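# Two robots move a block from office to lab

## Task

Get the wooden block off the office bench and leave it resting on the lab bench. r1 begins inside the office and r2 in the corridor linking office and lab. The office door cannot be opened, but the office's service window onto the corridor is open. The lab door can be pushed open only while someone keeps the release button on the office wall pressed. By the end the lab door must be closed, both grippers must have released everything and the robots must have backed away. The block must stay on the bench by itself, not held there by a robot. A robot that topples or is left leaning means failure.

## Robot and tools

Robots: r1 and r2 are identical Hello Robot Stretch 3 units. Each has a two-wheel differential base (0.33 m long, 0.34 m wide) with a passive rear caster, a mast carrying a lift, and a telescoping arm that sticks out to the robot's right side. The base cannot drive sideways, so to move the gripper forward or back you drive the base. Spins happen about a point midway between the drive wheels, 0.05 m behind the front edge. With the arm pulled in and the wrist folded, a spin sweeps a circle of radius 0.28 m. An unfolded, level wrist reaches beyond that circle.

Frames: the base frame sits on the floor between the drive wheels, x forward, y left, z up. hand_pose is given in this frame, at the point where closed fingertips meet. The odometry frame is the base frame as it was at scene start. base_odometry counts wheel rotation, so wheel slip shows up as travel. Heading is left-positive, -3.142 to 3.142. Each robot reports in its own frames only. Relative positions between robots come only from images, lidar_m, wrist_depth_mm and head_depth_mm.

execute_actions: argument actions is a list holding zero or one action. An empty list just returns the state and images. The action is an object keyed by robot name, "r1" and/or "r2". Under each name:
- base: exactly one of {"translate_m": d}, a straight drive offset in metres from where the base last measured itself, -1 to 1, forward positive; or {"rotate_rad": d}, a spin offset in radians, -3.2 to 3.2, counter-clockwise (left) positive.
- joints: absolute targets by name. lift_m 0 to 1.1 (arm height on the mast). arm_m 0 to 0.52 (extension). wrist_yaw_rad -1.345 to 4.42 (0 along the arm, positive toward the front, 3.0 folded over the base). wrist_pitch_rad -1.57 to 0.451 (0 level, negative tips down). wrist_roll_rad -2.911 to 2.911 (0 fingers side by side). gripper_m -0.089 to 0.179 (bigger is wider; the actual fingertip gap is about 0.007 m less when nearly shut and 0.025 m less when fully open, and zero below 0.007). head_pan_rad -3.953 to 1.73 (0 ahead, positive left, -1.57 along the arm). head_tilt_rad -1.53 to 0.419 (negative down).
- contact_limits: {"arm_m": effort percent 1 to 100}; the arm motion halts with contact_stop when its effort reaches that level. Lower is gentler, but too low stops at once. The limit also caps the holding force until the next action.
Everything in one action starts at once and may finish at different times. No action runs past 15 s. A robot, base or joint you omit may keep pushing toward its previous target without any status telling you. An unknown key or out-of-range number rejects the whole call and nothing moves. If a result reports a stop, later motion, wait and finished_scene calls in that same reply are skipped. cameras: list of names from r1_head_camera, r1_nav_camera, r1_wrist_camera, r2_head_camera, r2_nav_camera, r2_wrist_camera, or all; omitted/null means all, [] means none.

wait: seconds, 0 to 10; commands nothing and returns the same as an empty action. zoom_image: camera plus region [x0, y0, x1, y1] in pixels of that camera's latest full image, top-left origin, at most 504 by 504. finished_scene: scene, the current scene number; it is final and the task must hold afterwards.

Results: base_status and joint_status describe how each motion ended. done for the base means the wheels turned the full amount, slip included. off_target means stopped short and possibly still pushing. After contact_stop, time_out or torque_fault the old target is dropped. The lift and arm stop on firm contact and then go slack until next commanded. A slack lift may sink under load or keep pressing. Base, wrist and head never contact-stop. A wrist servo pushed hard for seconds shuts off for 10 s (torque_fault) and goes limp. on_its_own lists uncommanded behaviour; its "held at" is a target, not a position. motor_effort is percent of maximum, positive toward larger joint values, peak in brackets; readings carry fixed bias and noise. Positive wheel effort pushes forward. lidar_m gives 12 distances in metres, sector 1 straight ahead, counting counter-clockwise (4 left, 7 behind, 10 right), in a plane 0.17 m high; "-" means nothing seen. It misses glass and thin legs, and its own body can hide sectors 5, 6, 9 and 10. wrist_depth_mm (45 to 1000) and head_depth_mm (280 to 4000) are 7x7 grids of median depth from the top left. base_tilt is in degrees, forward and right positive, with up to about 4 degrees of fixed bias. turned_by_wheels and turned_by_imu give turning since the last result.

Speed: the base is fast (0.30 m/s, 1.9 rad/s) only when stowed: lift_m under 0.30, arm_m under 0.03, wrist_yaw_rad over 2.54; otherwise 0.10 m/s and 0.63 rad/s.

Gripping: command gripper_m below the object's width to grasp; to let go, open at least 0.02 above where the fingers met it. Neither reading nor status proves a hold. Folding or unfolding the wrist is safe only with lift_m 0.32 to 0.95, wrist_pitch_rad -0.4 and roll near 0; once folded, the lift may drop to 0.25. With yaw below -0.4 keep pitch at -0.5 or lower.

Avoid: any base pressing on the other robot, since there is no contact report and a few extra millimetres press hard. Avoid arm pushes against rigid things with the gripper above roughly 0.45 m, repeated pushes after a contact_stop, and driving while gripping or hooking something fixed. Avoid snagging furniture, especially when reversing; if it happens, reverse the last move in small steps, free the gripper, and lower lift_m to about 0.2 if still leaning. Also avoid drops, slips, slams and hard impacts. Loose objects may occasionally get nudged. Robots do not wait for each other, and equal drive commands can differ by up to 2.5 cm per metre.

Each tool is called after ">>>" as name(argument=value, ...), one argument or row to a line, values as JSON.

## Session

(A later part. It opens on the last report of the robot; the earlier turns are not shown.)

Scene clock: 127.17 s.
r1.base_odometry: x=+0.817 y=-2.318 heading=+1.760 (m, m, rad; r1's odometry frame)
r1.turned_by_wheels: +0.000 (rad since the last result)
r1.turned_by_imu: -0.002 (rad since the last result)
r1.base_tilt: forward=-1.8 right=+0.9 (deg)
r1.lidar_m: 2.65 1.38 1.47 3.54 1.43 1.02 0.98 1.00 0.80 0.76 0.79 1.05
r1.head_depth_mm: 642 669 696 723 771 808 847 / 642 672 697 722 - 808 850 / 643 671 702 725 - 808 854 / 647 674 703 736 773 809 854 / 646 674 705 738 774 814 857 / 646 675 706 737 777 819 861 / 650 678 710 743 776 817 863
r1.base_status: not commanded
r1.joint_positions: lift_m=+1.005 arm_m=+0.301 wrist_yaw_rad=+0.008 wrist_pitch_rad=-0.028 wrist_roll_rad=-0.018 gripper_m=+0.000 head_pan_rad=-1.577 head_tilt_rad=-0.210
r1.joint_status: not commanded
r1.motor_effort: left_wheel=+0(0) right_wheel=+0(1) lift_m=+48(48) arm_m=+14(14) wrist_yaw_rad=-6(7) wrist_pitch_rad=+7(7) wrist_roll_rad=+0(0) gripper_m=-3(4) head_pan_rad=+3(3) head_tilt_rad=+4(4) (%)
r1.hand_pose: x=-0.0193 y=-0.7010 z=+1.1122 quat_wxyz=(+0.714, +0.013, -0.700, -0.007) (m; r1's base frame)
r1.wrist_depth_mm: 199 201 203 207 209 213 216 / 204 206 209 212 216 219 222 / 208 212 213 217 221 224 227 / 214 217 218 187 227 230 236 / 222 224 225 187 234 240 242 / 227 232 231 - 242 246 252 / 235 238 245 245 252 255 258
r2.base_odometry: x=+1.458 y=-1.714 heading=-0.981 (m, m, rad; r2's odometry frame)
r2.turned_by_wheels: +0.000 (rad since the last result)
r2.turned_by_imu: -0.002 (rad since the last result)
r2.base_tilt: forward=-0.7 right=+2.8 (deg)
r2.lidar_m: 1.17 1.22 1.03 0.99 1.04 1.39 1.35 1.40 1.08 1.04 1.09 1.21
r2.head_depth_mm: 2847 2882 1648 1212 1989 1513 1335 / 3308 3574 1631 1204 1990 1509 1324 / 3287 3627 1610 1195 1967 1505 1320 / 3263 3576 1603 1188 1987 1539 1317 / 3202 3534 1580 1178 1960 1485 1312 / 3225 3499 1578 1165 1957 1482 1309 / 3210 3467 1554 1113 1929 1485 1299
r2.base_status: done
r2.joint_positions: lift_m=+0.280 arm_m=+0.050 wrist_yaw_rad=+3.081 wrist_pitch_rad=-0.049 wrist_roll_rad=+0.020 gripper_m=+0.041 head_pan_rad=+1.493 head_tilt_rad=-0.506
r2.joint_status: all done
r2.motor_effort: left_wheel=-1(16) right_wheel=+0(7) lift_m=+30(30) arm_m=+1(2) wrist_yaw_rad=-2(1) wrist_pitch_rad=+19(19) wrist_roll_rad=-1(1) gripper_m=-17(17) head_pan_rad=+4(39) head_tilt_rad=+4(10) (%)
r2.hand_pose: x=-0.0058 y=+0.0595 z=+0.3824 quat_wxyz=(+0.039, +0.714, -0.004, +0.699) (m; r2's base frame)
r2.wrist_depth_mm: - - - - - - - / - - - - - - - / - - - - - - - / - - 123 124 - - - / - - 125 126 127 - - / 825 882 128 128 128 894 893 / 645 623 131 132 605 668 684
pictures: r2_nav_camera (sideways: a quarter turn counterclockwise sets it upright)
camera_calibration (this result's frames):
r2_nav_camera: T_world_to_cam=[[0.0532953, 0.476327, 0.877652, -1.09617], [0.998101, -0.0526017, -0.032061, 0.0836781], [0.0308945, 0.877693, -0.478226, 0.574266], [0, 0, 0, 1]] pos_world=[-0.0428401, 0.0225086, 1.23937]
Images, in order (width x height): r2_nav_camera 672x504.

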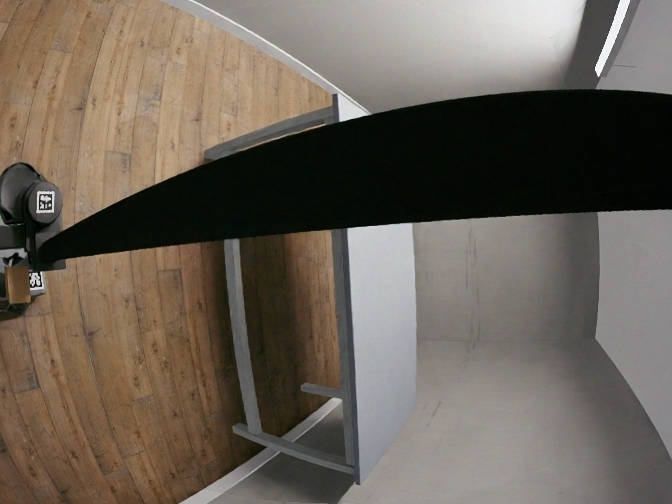

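>>> execute_actions(
  actions=[
    {"r1":{"joints":{"arm_m":0.1}},"r2":{"base":{"rotate_rad":1.55},"joints":{"lift_m":0.55,"wrist_yaw_rad":2.8,"head_pan_rad":-0.5}}},
  ],
  cameras=[],
)

>>> execute_actions(
  actions=[
    {"r2":{"base":{"translate_m":0.35},"joints":{"lift_m":0.75,"wrist_yaw_rad":0}}},
  ],
  cameras=[],
)

>>> execute_actions(
  actions=[
    {"r2":{"base":{"rotate_rad":1.57},"joints":{"arm_m":0.37}}},
  ],
  cameras=["r2_nav_camera","r2_wrist_camera"],
)

Scene clock: 130.80 s.
r1.base_odometry: x=+0.817 y=-2.318 heading=+1.760 (m, m, rad; r1's odometry frame)
r1.turned_by_wheels: +0.000 (rad since the last result)
r1.turned_by_imu: -0.001 (rad since the last result)
r1.base_tilt: forward=-1.8 right=+1.0 (deg)
r1.lidar_m: 2.66 1.38 1.47 3.54 1.43 1.02 0.98 1.00 0.80 0.76 0.79 1.05
r1.head_depth_mm: 640 666 695 728 - - - / 642 669 697 731 - - - / 641 670 699 722 - - - / 642 669 700 730 771 812 853 / 643 673 702 736 772 810 857 / 645 672 705 736 774 816 857 / 647 675 703 739 777 816 859
r1.base_status: not commanded
r1.joint_positions: lift_m=+1.005 arm_m=+0.100 wrist_yaw_rad=+0.002 wrist_pitch_rad=-0.023 wrist_roll_rad=-0.018 gripper_m=+0.000 head_pan_rad=-1.577 head_tilt_rad=-0.210
r1.joint_status: all done
r1.motor_effort: left_wheel=+0(2) right_wheel=+1(3) lift_m=+48(48) arm_m=-3(14) wrist_yaw_rad=-2(7) wrist_pitch_rad=+6(8) wrist_roll_rad=+0(0) gripper_m=-2(3) head_pan_rad=+2(3) head_tilt_rad=+4(4) (%)
r1.hand_pose: x=-0.0209 y=-0.5008 z=+1.1134 quat_wxyz=(+0.714, +0.009, -0.700, -0.008) (m; r1's base frame)
r1.wrist_depth_mm: 376 378 393 397 405 410 418 / 389 390 400 403 412 419 430 / 396 406 410 416 430 437 438 / 405 418 421 387 442 447 457 / 417 426 435 437 447 450 476 / 431 435 441 - 464 473 478 / 447 452 460 474 482 494 497
r2.base_odometry: x=+1.458 y=-1.714 heading=+0.569 (m, m, rad; r2's odometry frame)
r2.turned_by_wheels: +1.550 (rad since the last result)
r2.turned_by_imu: +1.564 (rad since the last result)
r2.base_tilt: forward=-0.8 right=+2.7 (deg)
r2.lidar_m: 0.99 1.03 1.40 1.35 1.40 1.08 1.04 1.08 1.21 1.17 1.22 1.03
r2.head_depth_mm: 1375 1445 1538 1623 1731 1595 1332 / 1545 1636 1702 1723 1852 1594 1322 / 1773 1888 1613 2151 1910 1584 1316 / 2074 2259 1607 2186 1970 1575 1317 / 2472 2743 1586 1244 1960 1495 1312 / 3106 3458 1579 1171 1946 1484 1311 / 3257 3503 1558 1109 1942 1481 1302
r2.base_status: done
r2.joint_positions: lift_m=+0.550 arm_m=+0.050 wrist_yaw_rad=+2.802 wrist_pitch_rad=-0.048 wrist_roll_rad=+0.020 gripper_m=+0.041 head_pan_rad=-0.493 head_tilt_rad=-0.506
r2.joint_status: all done
r2.motor_effort: left_wheel=-3(7) right_wheel=+3(7) lift_m=+51(52) arm_m=+1(2) wrist_yaw_rad=-3(4) wrist_pitch_rad=+19(19) wrist_roll_rad=-1(1) gripper_m=-16(16) head_pan_rad=-2(37) head_tilt_rad=+3(2) (%)
r2.hand_pose: x=+0.0636 y=+0.0454 z=+0.6519 quat_wxyz=(+0.136, +0.706, -0.104, +0.687) (m; r2's base frame)
r2.wrist_depth_mm: - - - - - - - / - - - - - - - / - - - - - - 854 / - - 124 124 - - - / - - 125 126 127 - - / - - 128 129 129 - - / - - 132 132 - - -
pictures: none
No camera images: the call's "cameras" was empty. Leave "cameras" out to get every camera's image.

Scene clock: 135.67 s.
r1.base_odometry: x=+0.817 y=-2.318 heading=+1.760 (m, m, rad; r1's odometry frame)
r1.turned_by_wheels: +0.000 (rad since the last result)
r1.turned_by_imu: -0.001 (rad since the last result)
r1.base_tilt: forward=-1.8 right=+1.0 (deg)
r1.lidar_m: 2.66 1.39 1.47 3.54 1.43 1.02 0.98 1.00 0.80 0.76 0.78 1.05
r1.head_depth_mm: 640 664 695 730 - - - / 640 669 698 728 - - - / 641 670 699 722 - - - / 642 672 702 731 769 809 853 / 644 673 701 735 774 810 860 / 646 674 706 735 773 814 858 / 648 676 704 737 776 816 861
r1.base_status: not commanded
r1.joint_positions: lift_m=+1.005 arm_m=+0.100 wrist_yaw_rad=+0.002 wrist_pitch_rad=-0.023 wrist_roll_rad=-0.018 gripper_m=+0.000 head_pan_rad=-1.577 head_tilt_rad=-0.210
r1.joint_status: not commanded
r1.motor_effort: left_wheel=+0(0) right_wheel=+1(0) lift_m=+48(48) arm_m=-3(3) wrist_yaw_rad=-2(2) wrist_pitch_rad=+6(6) wrist_roll_rad=+0(0) gripper_m=-3(3) head_pan_rad=+3(3) head_tilt_rad=+4(4) (%)
r1.hand_pose: x=-0.0209 y=-0.5008 z=+1.1134 quat_wxyz=(+0.714, +0.009, -0.700, -0.008) (m; r1's base frame)
r1.wrist_depth_mm: 376 380 388 397 399 412 415 / 388 392 399 410 418 419 427 / 400 403 415 414 427 432 442 / 407 416 417 387 434 446 450 / 420 431 432 440 456 457 467 / 424 438 441 - 469 470 489 / 447 448 458 473 475 487 502
r2.base_odometry: x=+1.753 y=-1.526 heading=+0.569 (m, m, rad; r2's odometry frame)
r2.turned_by_wheels: +0.000 (rad since the last result)
r2.turned_by_imu: -0.001 (rad since the last result)
r2.base_tilt: forward=-0.8 right=+2.8 (deg)
r2.lidar_m: 0.64 0.67 1.39 1.35 1.40 1.44 1.39 1.45 1.22 1.17 0.91 0.67
r2.head_depth_mm: 1375 1449 1536 1098 1661 1467 1325 / 1552 1639 1696 1094 1860 1581 1324 / 1766 1892 1616 1089 1797 1590 1285 / 2064 2226 2175 1079 909 1582 1250 / 2479 2727 2726 1074 868 1570 1254 / 2991 3236 3548 1066 829 1567 1311 / 2914 3173 3345 1059 799 1513 1303
r2.base_status: done
r2.joint_positions: lift_m=+0.750 arm_m=+0.050 wrist_yaw_rad=+0.002 wrist_pitch_rad=-0.048 wrist_roll_rad=+0.020 gripper_m=+0.041 head_pan_rad=-0.493 head_tilt_rad=-0.506
r2.joint_status: all done
r2.motor_effort: left_wheel=-4(3) right_wheel=+2(7) lift_m=+51(51) arm_m=+1(2) wrist_yaw_rad=-2(7) wrist_pitch_rad=+18(19) wrist_roll_rad=-1(1) gripper_m=-16(16) head_pan_rad=-3(3) head_tilt_rad=+4(2) (%)
r2.hand_pose: x=-0.0210 y=-0.4496 z=+0.8519 quat_wxyz=(+0.700, +0.018, -0.714, -0.017) (m; r2's base frame)
r2.wrist_depth_mm: 769 801 804 791 783 802 829 / 811 818 798 830 822 821 819 / 845 826 843 824 843 870 847 / 879 874 124 124 854 837 887 / 873 866 126 125 127 911 898 / 932 899 128 128 129 901 948 / 925 956 131 131 939 - -
pictures: none
No camera images: the call's "cameras" was empty. Leave "cameras" out to get every camera's image.

Scene clock: 139.23 s.
r1.base_odometry: x=+0.817 y=-2.318 heading=+1.760 (m, m, rad; r1's odometry frame)
r1.turned_by_wheels: +0.000 (rad since the last result)
r1.turned_by_imu: -0.001 (rad since the last result)
r1.base_tilt: forward=-1.8 right=+1.0 (deg)
r1.lidar_m: 2.66 1.38 1.47 3.56 1.43 1.02 0.98 1.00 0.80 0.76 0.79 1.06
r1.head_depth_mm: 640 667 696 729 - - - / 640 669 695 727 - - - / 644 671 696 724 - - - / 643 670 700 729 773 810 855 / 644 673 703 735 772 809 855 / 645 673 705 735 773 815 859 / 649 675 704 737 774 814 858
r1.base_status: not commanded
r1.joint_positions: lift_m=+1.005 arm_m=+0.100 wrist_yaw_rad=+0.002 wrist_pitch_rad=-0.023 wrist_roll_rad=-0.018 gripper_m=+0.000 head_pan_rad=-1.577 head_tilt_rad=-0.210
r1.joint_status: not commanded
r1.motor_effort: left_wheel=-1(0) right_wheel=+0(2) lift_m=+48(48) arm_m=-3(3) wrist_yaw_rad=-3(2) wrist_pitch_rad=+6(6) wrist_roll_rad=+0(0) gripper_m=-2(2) head_pan_rad=+3(2) head_tilt_rad=+4(4) (%)
r1.hand_pose: x=-0.0209 y=-0.5008 z=+1.1134 quat_wxyz=(+0.714, +0.009, -0.700, -0.008) (m; r1's base frame)
r1.wrist_depth_mm: 379 384 388 398 405 408 413 / 383 393 399 409 415 425 428 / 395 400 409 414 424 435 443 / 412 416 426 386 434 439 449 / 420 424 434 440 454 460 463 / 427 436 443 - 464 467 475 / 444 447 464 470 480 489 500
r2.base_odometry: x=+1.753 y=-1.526 heading=+2.139 (m, m, rad; r2's odometry frame)
r2.turned_by_wheels: +1.570 (rad since the last result)
r2.turned_by_imu: +1.584 (rad since the last result)
r2.base_tilt: forward=-0.8 right=+2.8 (deg)
r2.lidar_m: 1.34 1.41 1.44 1.39 1.45 1.21 1.17 0.90 0.67 0.64 0.67 1.39
r2.head_depth_mm: 1550 1720 1932 2216 923 1471 1270 / 1458 1615 1796 2043 1994 1588 1265 / 1382 1523 1679 1888 1991 1594 1320 / 1310 1428 1578 1755 1888 1581 1312 / 1247 1350 1488 1641 1811 1573 1312 / 1189 1281 1407 1557 1713 1572 1312 / 1134 1228 1329 1450 1601 1566 1303
r2.base_status: done
r2.joint_positions: lift_m=+0.750 arm_m=+0.370 wrist_yaw_rad=+0.000 wrist_pitch_rad=-0.048 wrist_roll_rad=+0.020 gripper_m=+0.041 head_pan_rad=-0.493 head_tilt_rad=-0.506
r2.joint_status: all done
r2.motor_effort: left_wheel=-2(9) right_wheel=+2(8) lift_m=+51(51) arm_m=+3(3) wrist_yaw_rad=+0(2) wrist_pitch_rad=+19(19) wrist_roll_rad=-1(1) gripper_m=-16(17) head_pan_rad=-3(3) head_tilt_rad=+3(3) (%)
r2.hand_pose: x=-0.0213 y=-0.7695 z=+0.8519 quat_wxyz=(+0.700, +0.017, -0.714, -0.017) (m; r2's base frame)
r2.wrist_depth_mm: - - - - - - - / - - - - - - - / - - - - - - - / - 713 124 124 601 - - / 406 415 126 126 127 443 459 / 286 299 128 129 129 308 307 / 223 215 132 131 213 232 238
pictures: r2_nav_camera (sideways: a quarter turn counterclockwise sets it upright), r2_wrist_camera
camera_calibration (this result's frames):
r2_nav_camera: T_world_to_cam=[[0.41436, -0.240902, 0.877651, -1.09837], [-0.450734, -0.892082, -0.032061, 0.0925161], [0.790661, -0.382303, -0.478226, 0.569631], [0, 0, 0, 1]] pos_world=[0.0464371, 0.0357028, 1.23937]
r2_wrist_camera: T_world_to_cam=[[-0.999875, -0.00405968, 0.0152959, -0.0393534], [-0.0157841, 0.185995, -0.982424, 1.01664], [0.00114336, -0.982542, -0.186036, -0.431277], [0, 0, 0, 1]] pos_world=[-0.0228087, -0.612997, 0.919138]
Images, in order (width x height): r2_nav_camera 672x504, r2_wrist_camera 644x364.

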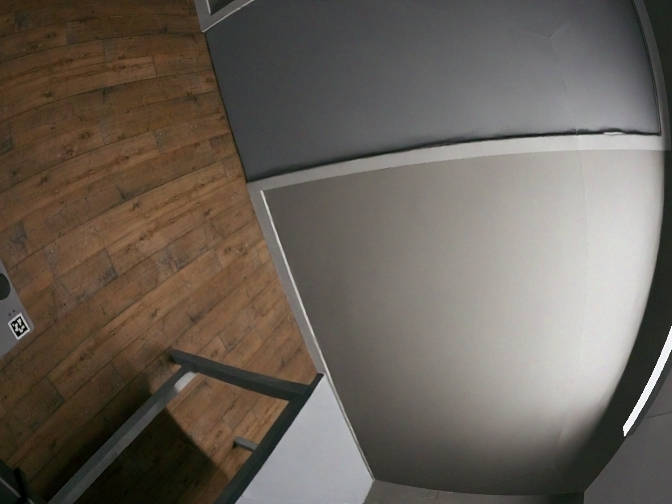

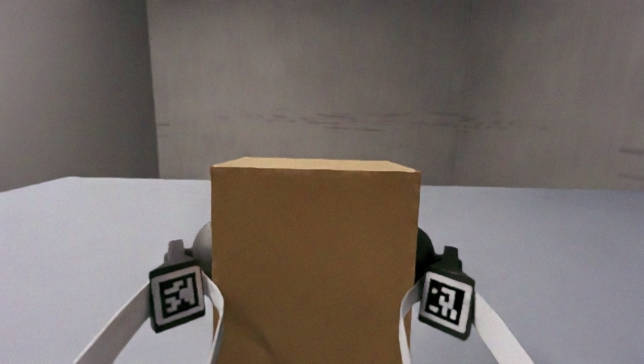

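Lucky; table ~0.77.

>>> execute_actions(
  actions=[
    {"r2":{"joints":{"lift_m":0.733}}},
  ],
  cameras=[],
)

>>> execute_actions(
  actions=[
    {"r2":{"joints":{"gripper_m":0.15}}},
  ],
  cameras=[],
)

>>> execute_actions(
  actions=[
    {"r2":{"joints":{"arm_m":0.05}}},
  ],
  cameras=["r2_wrist_camera"],
)

>>> finished_scene(
  scene=1,
)

Scene clock: 140.40 s.
r1.base_odometry: x=+0.817 y=-2.318 heading=+1.760 (m, m, rad; r1's odometry frame)
r1.turned_by_wheels: +0.000 (rad since the last result)
r1.turned_by_imu: +0.000 (rad since the last result)
r1.base_tilt: forward=-1.8 right=+1.0 (deg)
r1.lidar_m: 2.65 1.38 1.46 3.55 1.43 1.02 0.97 1.00 0.80 0.76 0.79 1.05
r1.head_depth_mm: 639 667 696 730 - - - / 641 669 698 731 - - - / 641 670 697 724 - - - / 642 672 699 729 769 807 852 / 642 672 705 735 773 815 857 / 645 674 704 737 773 817 859 / 648 674 705 741 774 817 862
r1.base_status: not commanded
r1.joint_positions: lift_m=+1.005 arm_m=+0.100 wrist_yaw_rad=+0.002 wrist_pitch_rad=-0.023 wrist_roll_rad=-0.018 gripper_m=+0.000 head_pan_rad=-1.577 head_tilt_rad=-0.210
r1.joint_status: not commanded
r1.motor_effort: left_wheel=-2(1) right_wheel=+1(1) lift_m=+48(48) arm_m=-3(3) wrist_yaw_rad=-2(2) wrist_pitch_rad=+6(6) wrist_roll_rad=+0(0) gripper_m=-3(2) head_pan_rad=+3(3) head_tilt_rad=+4(4) (%)
r1.hand_pose: x=-0.0209 y=-0.5008 z=+1.1134 quat_wxyz=(+0.714, +0.009, -0.700, -0.008) (m; r1's base frame)
r1.wrist_depth_mm: 372 385 389 401 407 407 419 / 387 392 399 410 415 423 429 / 396 403 409 413 426 433 440 / 409 414 419 389 438 445 456 / 421 425 431 437 450 456 475 / 430 437 445 - 468 478 483 / 445 450 462 469 486 485 498
r2.base_odometry: x=+1.753 y=-1.526 heading=+2.139 (m, m, rad; r2's odometry frame)
r2.turned_by_wheels: +0.000 (rad since the last result)
r2.turned_by_imu: +0.000 (rad since the last result)
r2.base_tilt: forward=-0.8 right=+2.9 (deg)
r2.lidar_m: 1.34 1.40 1.44 1.39 1.45 1.21 1.17 0.90 0.66 0.64 0.67 1.40
r2.head_depth_mm: 1549 1724 1943 2199 920 1466 1269 / 1461 1604 1802 2031 1993 1585 1265 / 1379 1522 1681 1899 1973 1590 1315 / 1312 1428 1581 1764 1902 1590 1317 / 1241 1361 1485 1650 1803 1580 1312 / 1184 1288 1405 1549 1718 1567 1311 / 1136 1226 1330 1449 1604 1564 1303
r2.base_status: not commanded
r2.joint_positions: lift_m=+0.733 arm_m=+0.370 wrist_yaw_rad=+0.000 wrist_pitch_rad=-0.034 wrist_roll_rad=+0.020 gripper_m=+0.041 head_pan_rad=-0.493 head_tilt_rad=-0.506
r2.joint_status: all done
r2.motor_effort: left_wheel=-3(2) right_wheel=+2(2) lift_m=+27(48) arm_m=+3(3) wrist_yaw_rad=-1(1) wrist_pitch_rad=+13(19) wrist_roll_rad=-1(1) gripper_m=-16(16) head_pan_rad=-3(2) head_tilt_rad=+3(3) (%)
r2.hand_pose: x=-0.0213 y=-0.7700 z=+0.8392 quat_wxyz=(+0.700, +0.012, -0.714, -0.012) (m; r2's base frame)
r2.wrist_depth_mm: - - - - - - - / - - - - - - - / - - - - - - - / - 691 123 123 166 - - / 386 390 125 126 127 420 429 / 268 279 128 129 129 286 291 / 207 201 132 133 196 217 219
pictures: none
No camera images: the call's "cameras" was empty. Leave "cameras" out to get every camera's image.

Scene clock: 142.00 s.
r1.base_odometry: x=+0.817 y=-2.318 heading=+1.760 (m, m, rad; r1's odometry frame)
r1.turned_by_wheels: +0.000 (rad since the last result)
r1.turned_by_imu: +0.000 (rad since the last result)
r1.base_tilt: forward=-1.8 right=+1.0 (deg)
r1.lidar_m: 2.66 1.38 1.47 3.54 1.43 1.02 0.98 1.00 0.80 0.76 0.79 1.05
r1.head_depth_mm: 638 666 694 730 - - - / 641 667 697 728 - - - / 641 669 697 722 - - - / 643 672 699 729 772 811 854 / 644 670 701 738 771 815 857 / 644 675 702 735 775 812 861 / 646 675 706 738 777 813 862
r1.base_status: not commanded
r1.joint_positions: lift_m=+1.005 arm_m=+0.100 wrist_yaw_rad=+0.002 wrist_pitch_rad=-0.023 wrist_roll_rad=-0.018 gripper_m=+0.000 head_pan_rad=-1.577 head_tilt_rad=-0.210
r1.joint_status: not commanded
r1.motor_effort: left_wheel=-1(0) right_wheel=+0(1) lift_m=+48(48) arm_m=-3(3) wrist_yaw_rad=-2(2) wrist_pitch_rad=+6(6) wrist_roll_rad=+0(0) gripper_m=-2(4) head_pan_rad=+2(3) head_tilt_rad=+5(5) (%)
r1.hand_pose: x=-0.0209 y=-0.5008 z=+1.1134 quat_wxyz=(+0.714, +0.009, -0.700, -0.008) (m; r1's base frame)
r1.wrist_depth_mm: 377 382 387 396 401 415 423 / 388 390 400 406 411 420 426 / 399 399 414 417 425 431 441 / 410 416 419 385 437 450 451 / 416 432 432 437 451 456 467 / 431 437 442 - 462 478 482 / 444 449 465 466 482 490 495
r2.base_odometry: x=+1.753 y=-1.526 heading=+2.139 (m, m, rad; r2's odometry frame)
r2.turned_by_wheels: +0.000 (rad since the last result)
r2.turned_by_imu: +0.000 (rad since the last result)
r2.base_tilt: forward=-0.8 right=+2.9 (deg)
r2.lidar_m: 1.35 1.40 1.44 1.39 1.45 1.21 1.17 0.90 0.66 0.64 0.67 1.39
r2.head_depth_mm: 1549 1719 1935 2209 922 1465 1266 / 1460 1615 1811 2046 1997 1594 1262 / 1376 1518 1684 1890 1977 1588 1314 / 1313 1436 1576 1760 1905 1577 1317 / 1242 1354 1486 1657 1811 1581 1313 / 1189 1283 1399 1545 1715 1564 1311 / 1132 1223 1334 1450 1598 1564 1306
r2.base_status: not commanded
r2.joint_positions: lift_m=+0.733 arm_m=+0.370 wrist_yaw_rad=+0.000 wrist_pitch_rad=-0.023 wrist_roll_rad=+0.020 gripper_m=+0.150 head_pan_rad=-0.493 head_tilt_rad=-0.506
r2.joint_status: all done
r2.motor_effort: left_wheel=-3(3) right_wheel=+2(2) lift_m=+27(27) arm_m=+3(3) wrist_yaw_rad=-1(1) wrist_pitch_rad=+10(14) wrist_roll_rad=-1(1) gripper_m=+1(81) head_pan_rad=-3(3) head_tilt_rad=+2(3) (%)
r2.hand_pose: x=-0.0213 y=-0.7703 z=+0.8420 quat_wxyz=(+0.700, +0.009, -0.714, -0.008) (m; r2's base frame)
r2.wrist_depth_mm: - - - - - - - / - - - - - - - / - - - - - - - / - 735 143 121 711 - - / 400 441 122 123 124 486 450 / 284 - 126 127 128 - 303 / 202 213 130 130 200 211 228
pictures: none
No camera images: the call's "cameras" was empty. Leave "cameras" out to get every camera's image.

Scene clock: 145.57 s.
r1.base_odometry: x=+0.817 y=-2.318 heading=+1.760 (m, m, rad; r1's odometry frame)
r1.turned_by_wheels: +0.000 (rad since the last result)
r1.turned_by_imu: -0.001 (rad since the last result)
r1.base_tilt: forward=-1.8 right=+1.0 (deg)
r1.lidar_m: 2.65 1.38 1.47 3.55 1.43 1.02 0.98 1.00 0.80 0.76 0.78 1.05
r1.head_depth_mm: 639 667 696 728 - - - / 641 667 698 731 - - - / 642 668 699 719 - - - / 643 670 701 731 770 814 854 / 645 674 702 733 773 811 854 / 642 674 704 735 773 815 855 / 646 676 706 740 775 817 861
r1.base_status: not commanded
r1.joint_positions: lift_m=+1.005 arm_m=+0.100 wrist_yaw_rad=+0.002 wrist_pitch_rad=-0.023 wrist_roll_rad=-0.018 gripper_m=+0.000 head_pan_rad=-1.577 head_tilt_rad=-0.210
r1.joint_status: not commanded
r1.motor_effort: left_wheel=+0(1) right_wheel=+0(0) lift_m=+48(48) arm_m=-3(3) wrist_yaw_rad=-2(2) wrist_pitch_rad=+6(6) wrist_roll_rad=+0(0) gripper_m=-1(2) head_pan_rad=+2(3) head_tilt_rad=+4(4) (%)
r1.hand_pose: x=-0.0209 y=-0.5008 z=+1.1134 quat_wxyz=(+0.714, +0.009, -0.700, -0.008) (m; r1's base frame)
r1.wrist_depth_mm: 377 385 393 397 402 411 416 / 391 397 401 406 414 420 429 / 395 402 408 415 424 434 440 / 402 416 420 391 443 446 452 / 422 427 428 442 454 458 481 / 430 433 446 - 468 472 484 / 444 452 465 468 477 497 496
r2.base_odometry: x=+1.753 y=-1.526 heading=+2.139 (m, m, rad; r2's odometry frame)
r2.turned_by_wheels: +0.000 (rad since the last result)
r2.turned_by_imu: +0.000 (rad since the last result)
r2.base_tilt: forward=-0.9 right=+2.8 (deg)
r2.lidar_m: 1.34 1.40 1.44 1.39 1.45 1.21 1.17 0.90 0.66 0.64 0.67 1.39
r2.head_depth_mm: 1546 1722 1938 2202 924 1476 1266 / 1463 1610 1808 2028 1987 1587 1265 / 1381 1518 1679 1892 1976 1581 1318 / 1314 1427 1579 1765 1900 1581 1314 / 1241 1356 1486 1651 1810 1575 1316 / 1182 1282 1411 1556 1713 1571 1309 / 1136 1221 1331 1450 1602 1560 1310
r2.base_status: not commanded
r2.joint_positions: lift_m=+0.733 arm_m=+0.050 wrist_yaw_rad=+0.000 wrist_pitch_rad=-0.022 wrist_roll_rad=+0.020 gripper_m=+0.150 head_pan_rad=-0.493 head_tilt_rad=-0.506
r2.joint_status: all done
r2.motor_effort: left_wheel=-2(3) right_wheel=+2(2) lift_m=+27(27) arm_m=-3(2) wrist_yaw_rad=-1(1) wrist_pitch_rad=+9(10) wrist_roll_rad=-1(1) gripper_m=+1(0) head_pan_rad=-3(2) head_tilt_rad=+3(2) (%)
r2.hand_pose: x=-0.0213 y=-0.4509 z=+0.8423 quat_wxyz=(+0.700, +0.008, -0.714, -0.008) (m; r2's base frame)
r2.wrist_depth_mm: - - - - - - - / - - - - - - - / - - - - - - - / - 749 802 440 860 895 939 / 402 447 426 429 441 494 456 / 373 - 331 334 338 - 349 / - - - - - - -
pictures: r2_wrist_camera
camera_calibration (this result's frames):
r2_wrist_camera: T_world_to_cam=[[-0.999871, -0.00367643, 0.0156225, -0.0380129], [-0.0160099, 0.160361, -0.986929, 0.940216], [0.00112314, -0.987052, -0.160399, -0.14371], [0, 0, 0, 1]] pos_world=[-0.0227938, -0.292762, 0.905469]
Images, in order (width x height): r2_wrist_camera 644x364.

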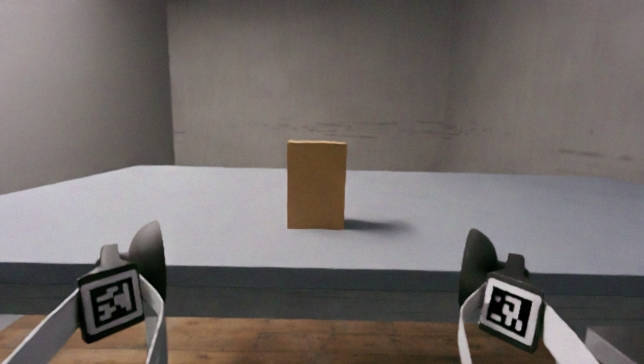

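The scene is finished: the task was done.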